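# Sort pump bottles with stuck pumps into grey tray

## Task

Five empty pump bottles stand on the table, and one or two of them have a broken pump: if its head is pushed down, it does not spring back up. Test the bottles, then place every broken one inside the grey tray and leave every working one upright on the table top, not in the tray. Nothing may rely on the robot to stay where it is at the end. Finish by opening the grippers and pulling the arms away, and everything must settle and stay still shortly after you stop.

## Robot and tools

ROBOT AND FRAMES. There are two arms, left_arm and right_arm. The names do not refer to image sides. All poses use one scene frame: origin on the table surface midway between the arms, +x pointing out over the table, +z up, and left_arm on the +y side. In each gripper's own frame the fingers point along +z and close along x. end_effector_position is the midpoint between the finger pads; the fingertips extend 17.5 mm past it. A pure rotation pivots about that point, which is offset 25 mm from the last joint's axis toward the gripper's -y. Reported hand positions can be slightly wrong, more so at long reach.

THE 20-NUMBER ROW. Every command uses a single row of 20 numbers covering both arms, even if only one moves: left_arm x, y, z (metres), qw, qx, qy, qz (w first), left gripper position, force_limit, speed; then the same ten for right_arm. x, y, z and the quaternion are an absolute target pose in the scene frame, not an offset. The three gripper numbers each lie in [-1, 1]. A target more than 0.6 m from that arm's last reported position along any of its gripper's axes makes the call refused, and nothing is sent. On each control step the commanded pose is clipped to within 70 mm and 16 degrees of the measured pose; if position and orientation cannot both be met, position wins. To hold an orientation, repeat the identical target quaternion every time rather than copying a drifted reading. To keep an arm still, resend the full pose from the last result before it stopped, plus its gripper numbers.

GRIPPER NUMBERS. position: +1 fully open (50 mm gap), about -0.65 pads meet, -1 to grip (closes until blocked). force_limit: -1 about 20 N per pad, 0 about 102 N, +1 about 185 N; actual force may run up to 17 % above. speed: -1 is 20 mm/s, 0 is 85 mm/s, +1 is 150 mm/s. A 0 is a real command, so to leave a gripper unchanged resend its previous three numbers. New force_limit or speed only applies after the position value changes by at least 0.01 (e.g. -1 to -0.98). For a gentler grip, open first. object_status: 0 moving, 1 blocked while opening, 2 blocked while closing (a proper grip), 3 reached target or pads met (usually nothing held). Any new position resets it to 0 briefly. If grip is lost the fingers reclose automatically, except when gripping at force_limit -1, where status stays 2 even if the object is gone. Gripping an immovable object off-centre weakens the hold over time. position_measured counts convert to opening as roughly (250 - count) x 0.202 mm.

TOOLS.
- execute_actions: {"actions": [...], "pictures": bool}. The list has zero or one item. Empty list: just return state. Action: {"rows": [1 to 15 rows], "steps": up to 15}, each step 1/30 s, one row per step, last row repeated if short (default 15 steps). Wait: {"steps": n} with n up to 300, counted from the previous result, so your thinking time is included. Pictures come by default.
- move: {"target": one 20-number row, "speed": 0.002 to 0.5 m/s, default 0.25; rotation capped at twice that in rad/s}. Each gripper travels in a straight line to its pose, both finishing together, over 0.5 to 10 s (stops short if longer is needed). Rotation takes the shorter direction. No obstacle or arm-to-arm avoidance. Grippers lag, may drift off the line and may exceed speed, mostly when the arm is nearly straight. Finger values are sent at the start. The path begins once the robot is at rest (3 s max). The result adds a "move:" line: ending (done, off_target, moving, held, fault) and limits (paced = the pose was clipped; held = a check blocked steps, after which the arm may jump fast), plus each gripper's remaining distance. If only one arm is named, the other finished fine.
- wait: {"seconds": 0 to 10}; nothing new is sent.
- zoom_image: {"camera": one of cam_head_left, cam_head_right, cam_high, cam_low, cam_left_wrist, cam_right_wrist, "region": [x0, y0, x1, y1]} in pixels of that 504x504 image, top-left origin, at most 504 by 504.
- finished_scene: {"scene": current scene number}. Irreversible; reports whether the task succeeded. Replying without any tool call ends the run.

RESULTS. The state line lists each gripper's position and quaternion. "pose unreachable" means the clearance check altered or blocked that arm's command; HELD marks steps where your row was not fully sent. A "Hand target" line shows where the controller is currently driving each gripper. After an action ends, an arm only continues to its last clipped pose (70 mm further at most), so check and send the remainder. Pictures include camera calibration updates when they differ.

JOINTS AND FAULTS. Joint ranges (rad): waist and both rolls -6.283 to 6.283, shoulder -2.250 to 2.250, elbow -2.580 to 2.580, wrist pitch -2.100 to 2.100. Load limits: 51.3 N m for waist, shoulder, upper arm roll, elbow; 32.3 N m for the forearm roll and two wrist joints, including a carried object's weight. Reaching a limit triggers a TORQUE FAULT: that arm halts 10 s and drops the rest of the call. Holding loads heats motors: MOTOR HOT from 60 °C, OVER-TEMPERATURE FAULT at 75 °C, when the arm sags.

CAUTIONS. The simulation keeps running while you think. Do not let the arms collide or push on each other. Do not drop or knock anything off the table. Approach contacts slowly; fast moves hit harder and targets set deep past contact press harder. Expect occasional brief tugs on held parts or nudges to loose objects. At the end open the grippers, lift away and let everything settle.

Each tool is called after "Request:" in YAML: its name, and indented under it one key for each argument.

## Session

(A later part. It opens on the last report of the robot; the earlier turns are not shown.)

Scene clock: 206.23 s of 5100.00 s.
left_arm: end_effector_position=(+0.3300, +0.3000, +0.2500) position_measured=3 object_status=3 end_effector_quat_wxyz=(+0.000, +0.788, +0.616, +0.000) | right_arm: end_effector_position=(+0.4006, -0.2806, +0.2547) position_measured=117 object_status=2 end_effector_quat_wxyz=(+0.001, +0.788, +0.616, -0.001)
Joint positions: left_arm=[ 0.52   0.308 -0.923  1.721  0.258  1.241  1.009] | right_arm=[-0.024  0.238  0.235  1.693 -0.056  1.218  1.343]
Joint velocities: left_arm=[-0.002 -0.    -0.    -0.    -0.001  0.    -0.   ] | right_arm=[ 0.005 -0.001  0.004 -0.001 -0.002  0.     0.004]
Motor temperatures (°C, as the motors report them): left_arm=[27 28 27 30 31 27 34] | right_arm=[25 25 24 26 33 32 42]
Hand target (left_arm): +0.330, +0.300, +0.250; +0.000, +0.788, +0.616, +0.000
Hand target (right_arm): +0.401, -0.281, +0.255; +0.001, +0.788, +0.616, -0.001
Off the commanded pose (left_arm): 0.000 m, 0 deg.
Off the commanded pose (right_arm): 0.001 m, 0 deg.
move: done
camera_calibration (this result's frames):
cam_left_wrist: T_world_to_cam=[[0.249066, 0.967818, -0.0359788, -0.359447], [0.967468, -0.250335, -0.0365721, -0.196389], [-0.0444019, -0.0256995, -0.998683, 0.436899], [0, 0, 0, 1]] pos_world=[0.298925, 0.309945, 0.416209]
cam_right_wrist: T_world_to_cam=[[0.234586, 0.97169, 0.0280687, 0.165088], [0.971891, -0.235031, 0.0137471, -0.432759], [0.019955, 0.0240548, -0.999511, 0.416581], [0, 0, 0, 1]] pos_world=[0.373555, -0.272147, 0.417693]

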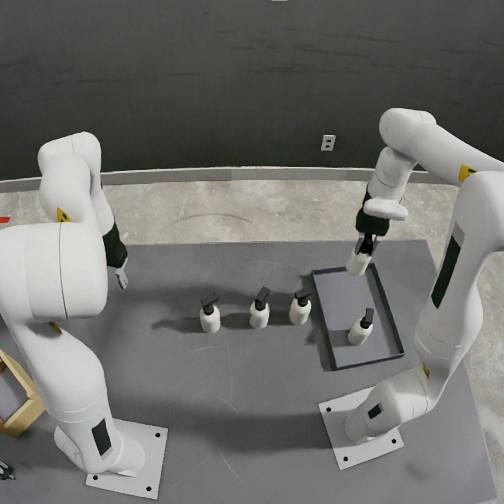

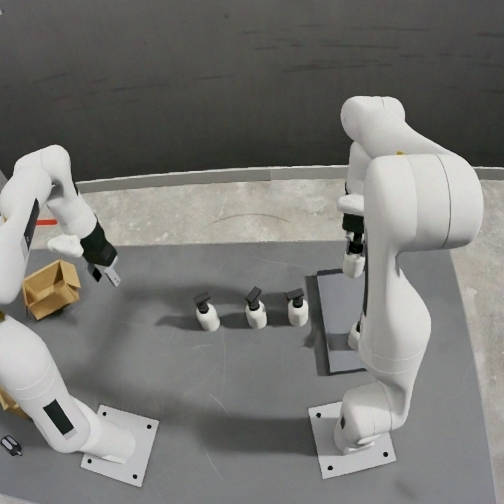

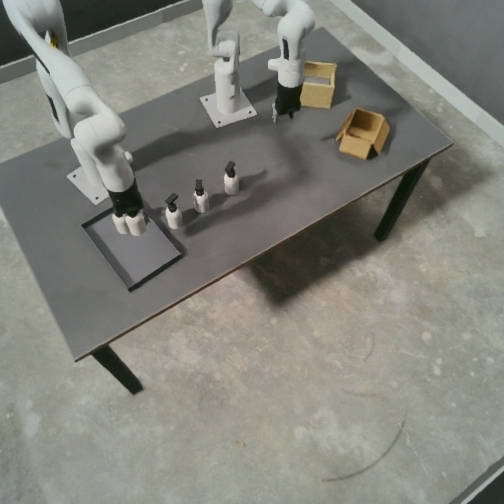

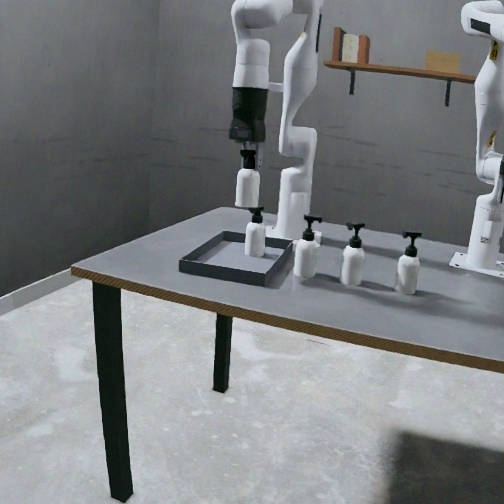

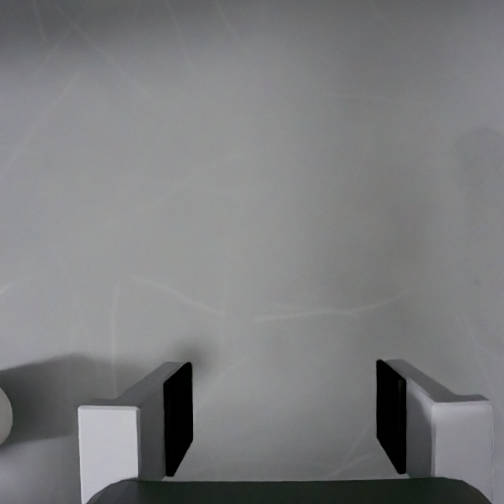

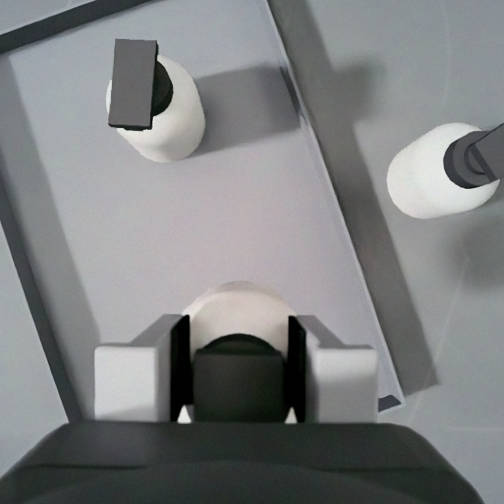

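Request:
move:
  target: [0.33,0.3,0.25,0,0.788,0.616,0,1,0,0.5,0.40,-0.28,0.115,0,0.788,0.616,0,-1,-0.6,0]
  speed: 0.15

Request:
move:
  target: [0.33,0.3,0.25,0,0.788,0.616,0,1,0,0.5,0.40,-0.28,0.107,0,0.788,0.616,0,-1,-0.6,0]
  speed: 0.03

Request:
move:
  target: [0.33,0.3,0.25,0,0.788,0.616,0,1,0,0.5,0.40,-0.28,0.107,0,0.788,0.616,0,1,0,0.5]

Request:
move:
  target: [0.33,0.3,0.25,0,0.788,0.616,0,1,0,0.5,0.40,-0.28,0.27,0,0.788,0.616,0,1,0,0.5]

Scene clock: 216.43 s of 5100.00 s.
left_arm: end_effector_position=(+0.3300, +0.3000, +0.2500) position_measured=3 object_status=3 end_effector_quat_wxyz=(+0.000, +0.788, +0.616, +0.000) | right_arm: end_effector_position=(+0.4006, -0.2798, +0.1150) position_measured=117 object_status=2 end_effector_quat_wxyz=(+0.000, +0.788, +0.616, +0.000)
Joint positions: left_arm=[ 0.52   0.308 -0.923  1.721  0.258  1.241  1.009] | right_arm=[ 0.011  0.426  0.203  1.945 -0.119  0.781  1.401]
Joint velocities: left_arm=[ 0.     0.001  0.001 -0.     0.001  0.    -0.   ] | right_arm=[ 0.002  0.006  0.     0.001 -0.    -0.002  0.001]
Motor temperatures (°C, as the motors report them): left_arm=[27 28 27 30 31 27 34] | right_arm=[25 25 24 26 33 32 42]
Hand target (left_arm): +0.330, +0.300, +0.250; +0.000, +0.788, +0.616, +0.000
Hand target (right_arm): +0.401, -0.280, +0.115; -0.000, +0.788, +0.616, +0.000
Off the commanded pose (left_arm): 0.000 m, 0 deg.
Off the commanded pose (right_arm): 0.001 m, 0 deg.
After step 90, 5.83 s passed at rest.
move: done
camera_calibration (this result's frames):
cam_left_wrist: T_world_to_cam=[[0.249066, 0.967818, -0.035979, -0.359447], [0.967468, -0.250335, -0.0365721, -0.196389], [-0.0444019, -0.0256997, -0.998683, 0.436899], [0, 0, 0, 1]] pos_world=[0.298925, 0.309945, 0.416209]
cam_right_wrist: T_world_to_cam=[[0.234271, 0.971678, 0.0309843, 0.167955], [0.971944, -0.234786, 0.0141307, -0.430703], [0.0210052, 0.0268046, -0.99942, 0.277284], [0, 0, 0, 1]] pos_world=[0.373448, -0.271753, 0.278006]

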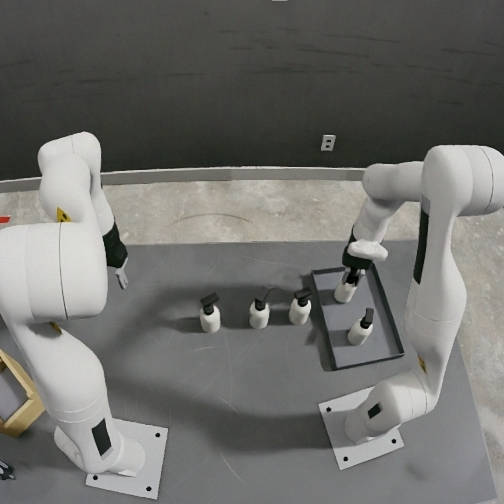

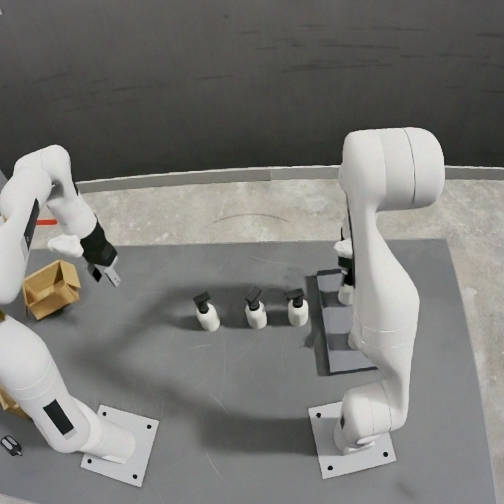

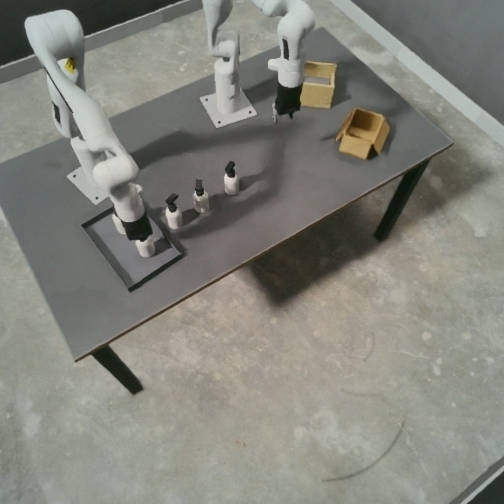

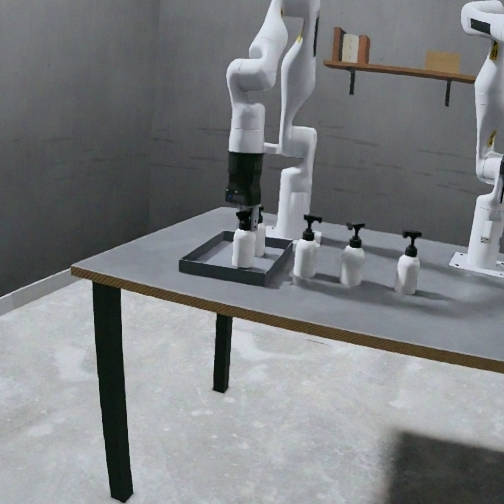

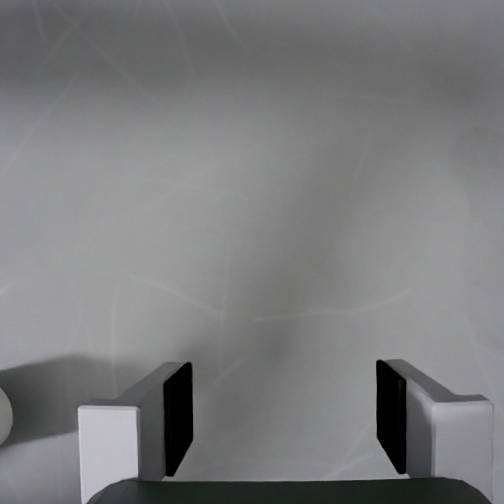

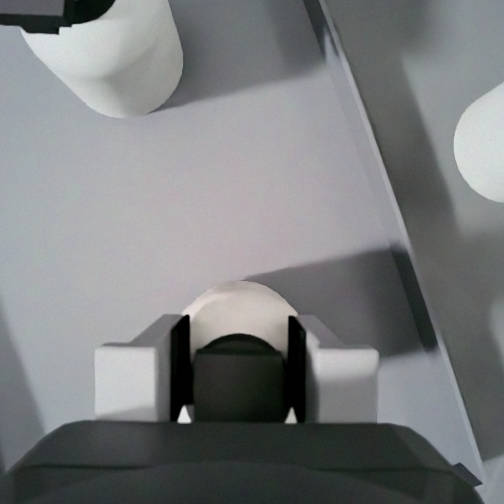

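Scene clock: 217.13 s of 5100.00 s.
left_arm: end_effector_position=(+0.3300, +0.3000, +0.2500) position_measured=3 object_status=3 end_effector_quat_wxyz=(+0.000, +0.788, +0.616, +0.000) | right_arm: end_effector_position=(+0.4001, -0.2800, +0.1071) position_measured=117 object_status=2 end_effector_quat_wxyz=(+0.000, +0.788, +0.616, +0.000)
Joint positions: left_arm=[ 0.52   0.308 -0.923  1.721  0.258  1.241  1.009] | right_arm=[ 0.014  0.44   0.2    1.957 -0.124  0.757  1.405]
Joint velocities: left_arm=[-0.002  0.001  0.001  0.002  0.001 -0.001 -0.   ] | right_arm=[ 0.001  0.003  0.     0.002 -0.001 -0.003  0.001]
Motor temperatures (°C, as the motors report them): left_arm=[27 28 27 30 31 27 34] | right_arm=[25 25 24 26 33 32 42]
Hand target (left_arm): +0.330, +0.300, +0.250; +0.000, +0.788, +0.616, -0.000
Hand target (right_arm): +0.400, -0.280, +0.107; -0.000, +0.788, +0.616, +0.000
Off the commanded pose (left_arm): 0.000 m, 0 deg.
Off the commanded pose (right_arm): 0.000 m, 0 deg.
move: done
camera_calibration (this result's frames):
cam_left_wrist: T_world_to_cam=[[0.249066, 0.967818, -0.0359789, -0.359447], [0.967468, -0.250336, -0.0365722, -0.196389], [-0.044402, -0.0256996, -0.998683, 0.436899], [0, 0, 0, 1]] pos_world=[0.298925, 0.309945, 0.416209]
cam_right_wrist: T_world_to_cam=[[0.235185, 0.971465, 0.0307184, 0.168118], [0.971728, -0.235689, 0.0139453, -0.430214], [0.0207873, 0.0265702, -0.999431, 0.26943], [0, 0, 0, 1]] pos_world=[0.372912, -0.271877, 0.270112]

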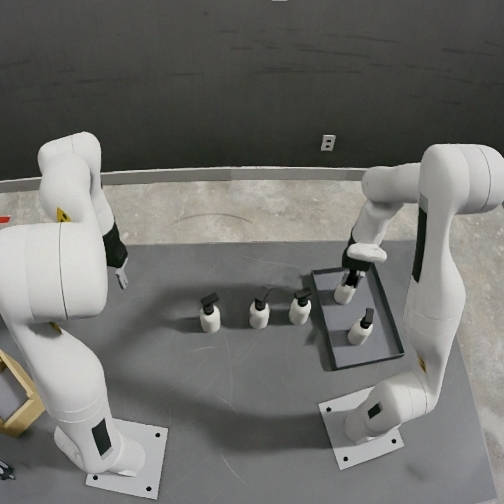

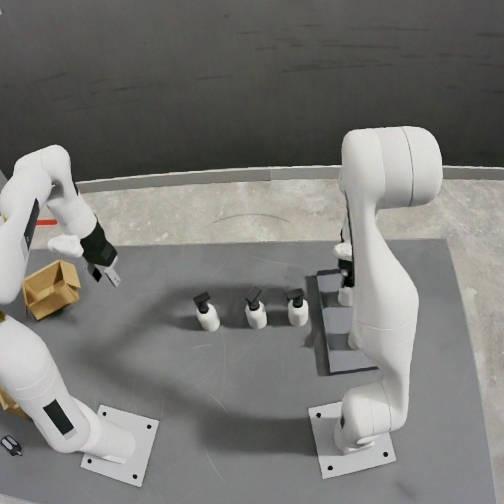

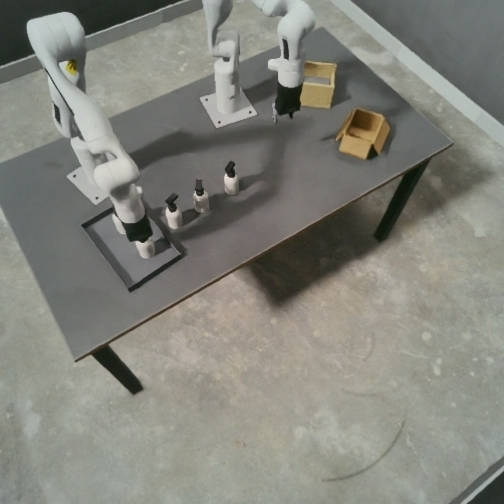

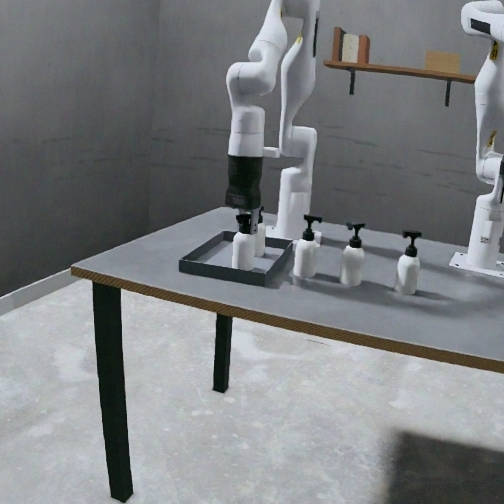

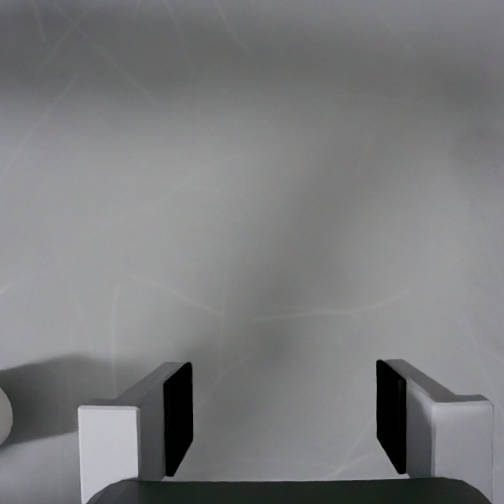

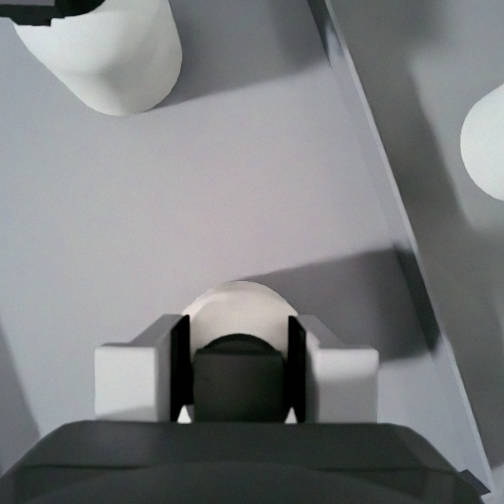

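Scene clock: 217.83 s of 5100.00 s.
left_arm: end_effector_position=(+0.3300, +0.3000, +0.2500) position_measured=3 object_status=3 end_effector_quat_wxyz=(+0.000, +0.788, +0.616, +0.000) | right_arm: end_effector_position=(+0.4000, -0.2800, +0.1070) position_measured=3 object_status=3 end_effector_quat_wxyz=(+0.000, +0.788, +0.616, +0.000)
Joint positions: left_arm=[ 0.52   0.308 -0.923  1.721  0.258  1.241  1.009] | right_arm=[ 0.014  0.44   0.2    1.957 -0.124  0.756  1.405]
Joint velocities: left_arm=[ 0.    -0.001  0.001 -0.001  0.    -0.     0.001] | right_arm=[ 0.     0.     0.     0.001 -0.001  0.001 -0.001]
Motor temperatures (°C, as the motors report them): left_arm=[27 28 27 30 31 27 34] | right_arm=[25 25 24 26 33 32 42]
Hand target (left_arm): +0.330, +0.300, +0.250; +0.000, +0.788, +0.616, -0.000
Hand target (right_arm): +0.400, -0.280, +0.107; +0.000, +0.788, +0.616, -0.000
Off the commanded pose (left_arm): 0.000 m, 0 deg.
Off the commanded pose (right_arm): 0.000 m, 0 deg.
move: done
camera_calibration (this result's frames):
cam_left_wrist: T_world_to_cam=[[0.249066, 0.967818, -0.0359788, -0.359448], [0.967468, -0.250336, -0.0365722, -0.196389], [-0.044402, -0.0256995, -0.998683, 0.436899], [0, 0, 0, 1]] pos_world=[0.298925, 0.309945, 0.416209]
cam_right_wrist: T_world_to_cam=[[0.235302, 0.971439, 0.0306369, 0.168129], [0.971703, -0.235802, 0.0138188, -0.430171], [0.0206484, 0.0265184, -0.999435, 0.269372], [0, 0, 0, 1]] pos_world=[0.372876, -0.271905, 0.270013]

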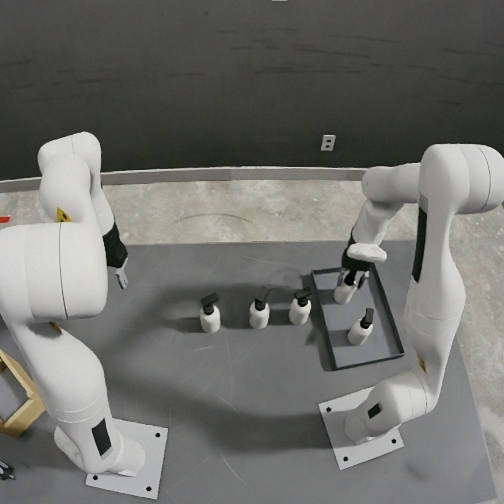

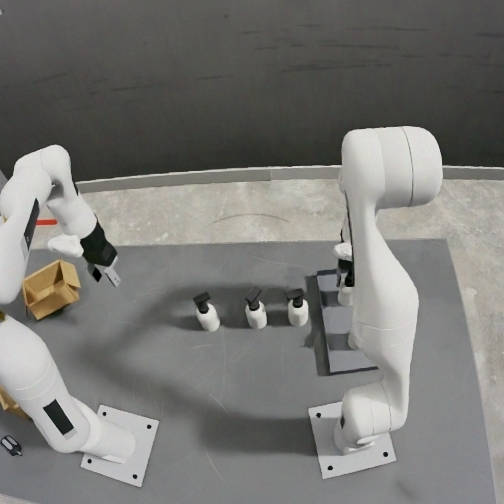

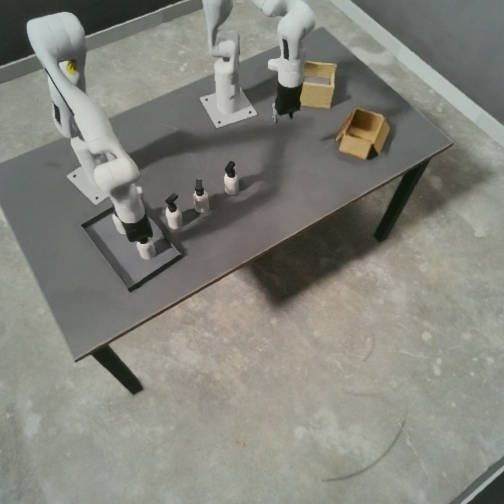

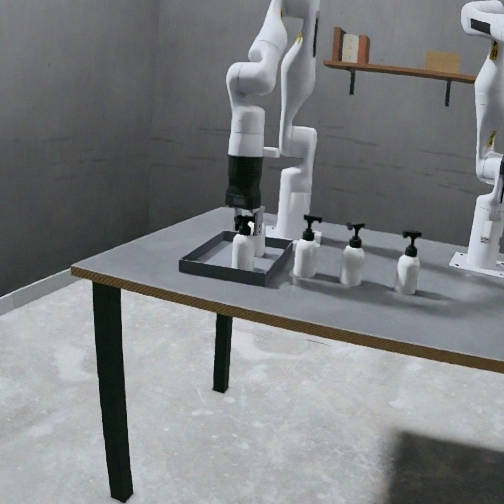

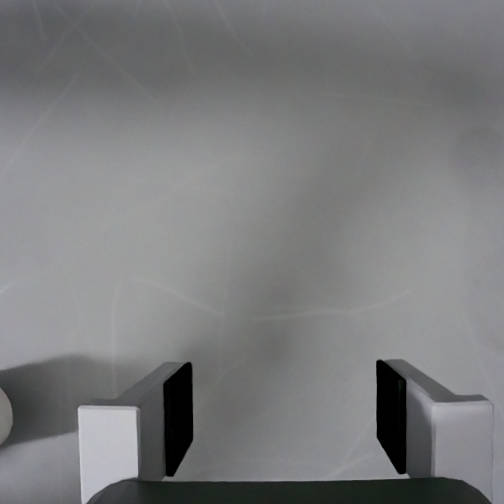

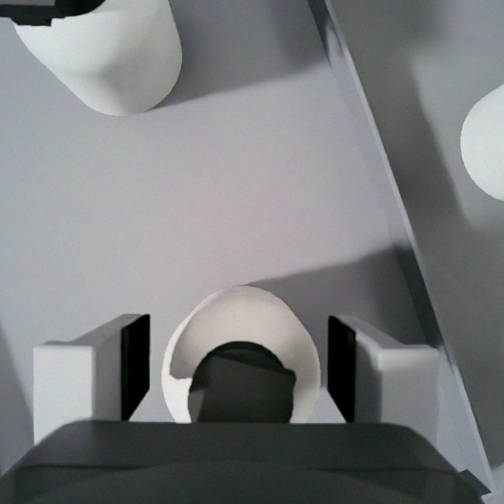

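Scene clock: 219.00 s of 5100.00 s.
left_arm: end_effector_position=(+0.3300, +0.3000, +0.2500) position_measured=3 object_status=3 end_effector_quat_wxyz=(+0.000, +0.788, +0.616, +0.000) | right_arm: end_effector_position=(+0.3993, -0.2802, +0.2702) position_measured=3 object_status=3 end_effector_quat_wxyz=(+0.000, +0.788, +0.615, -0.000)
Joint positions: left_arm=[ 0.52   0.308 -0.923  1.721  0.258  1.241  1.009] | right_arm=[-0.026  0.222  0.236  1.661 -0.054  1.265  1.339]
Joint velocities: left_arm=[-0.001 -0.001 -0.    -0.001  0.001  0.002 -0.   ] | right_arm=[-0.    -0.001 -0.    -0.002 -0.     0.003 -0.   ]
Motor temperatures (°C, as the motors report them): left_arm=[27 28 27 30 31 27 34] | right_arm=[25 25 24 26 33 32 42]
Hand target (left_arm): +0.330, +0.300, +0.250; +0.000, +0.788, +0.616, +0.000
Hand target (right_arm): +0.399, -0.280, +0.270; +0.000, +0.788, +0.615, -0.000
Off the commanded pose (left_arm): 0.000 m, 0 deg.
Off the commanded pose (right_arm): 0.001 m, 0 deg.
move: done
camera_calibration (this result's frames):
cam_left_wrist: T_world_to_cam=[[0.249066, 0.967818, -0.035979, -0.359447], [0.967468, -0.250336, -0.0365723, -0.196389], [-0.0444021, -0.0256996, -0.998683, 0.436899], [0, 0, 0, 1]] pos_world=[0.298925, 0.309945, 0.416209]
cam_right_wrist: T_world_to_cam=[[0.236372, 0.971186, 0.0304222, 0.163047], [0.971443, -0.236868, 0.0138674, -0.432], [0.0206739, 0.0262756, -0.999441, 0.432387], [0, 0, 0, 1]] pos_world=[0.372185, -0.272038, 0.433176]

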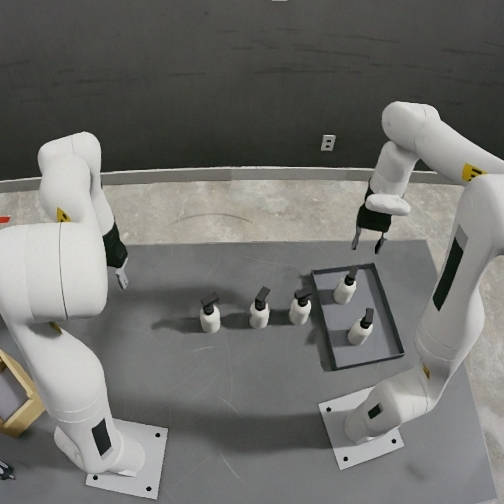

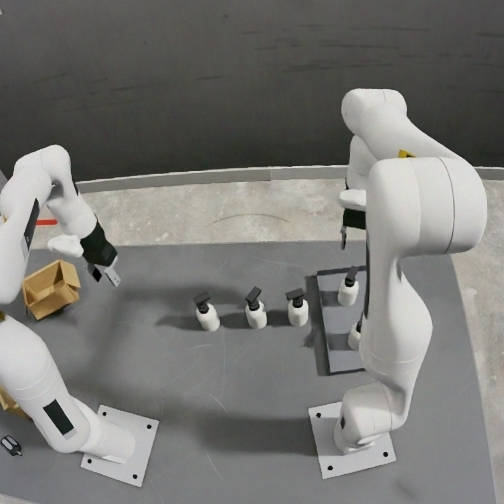

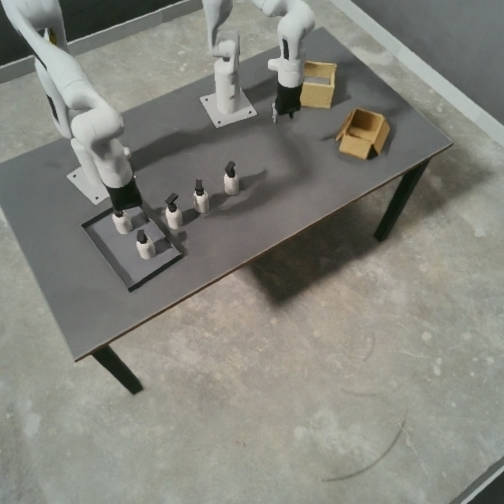

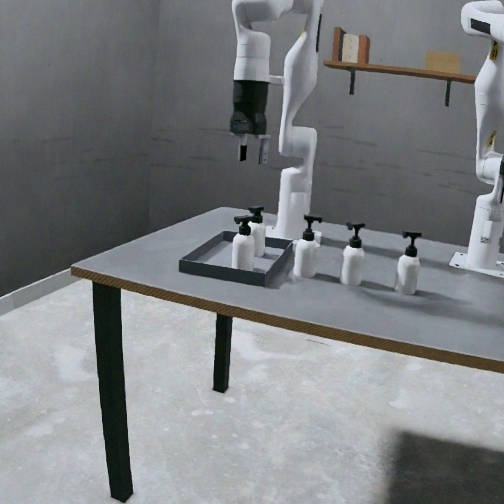

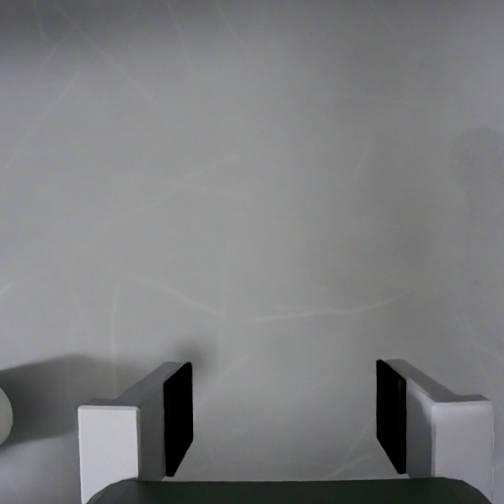

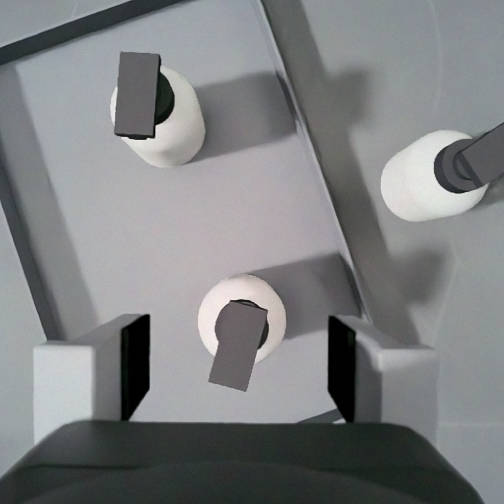

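Request:
zoom_image:
  camera: "cam_low"
  region: [170,190,440,310]

Region (170, 190, 440, 310) of cam_low's 504x504 image, scaled by 1.867, with more detail than that image has.

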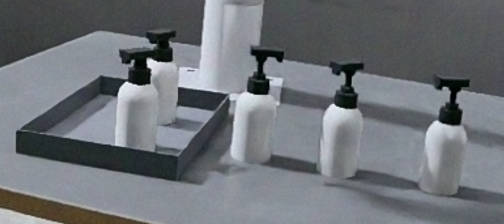

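Request:
finished_scene:
  scene: 2

The scene is finished: the task was done.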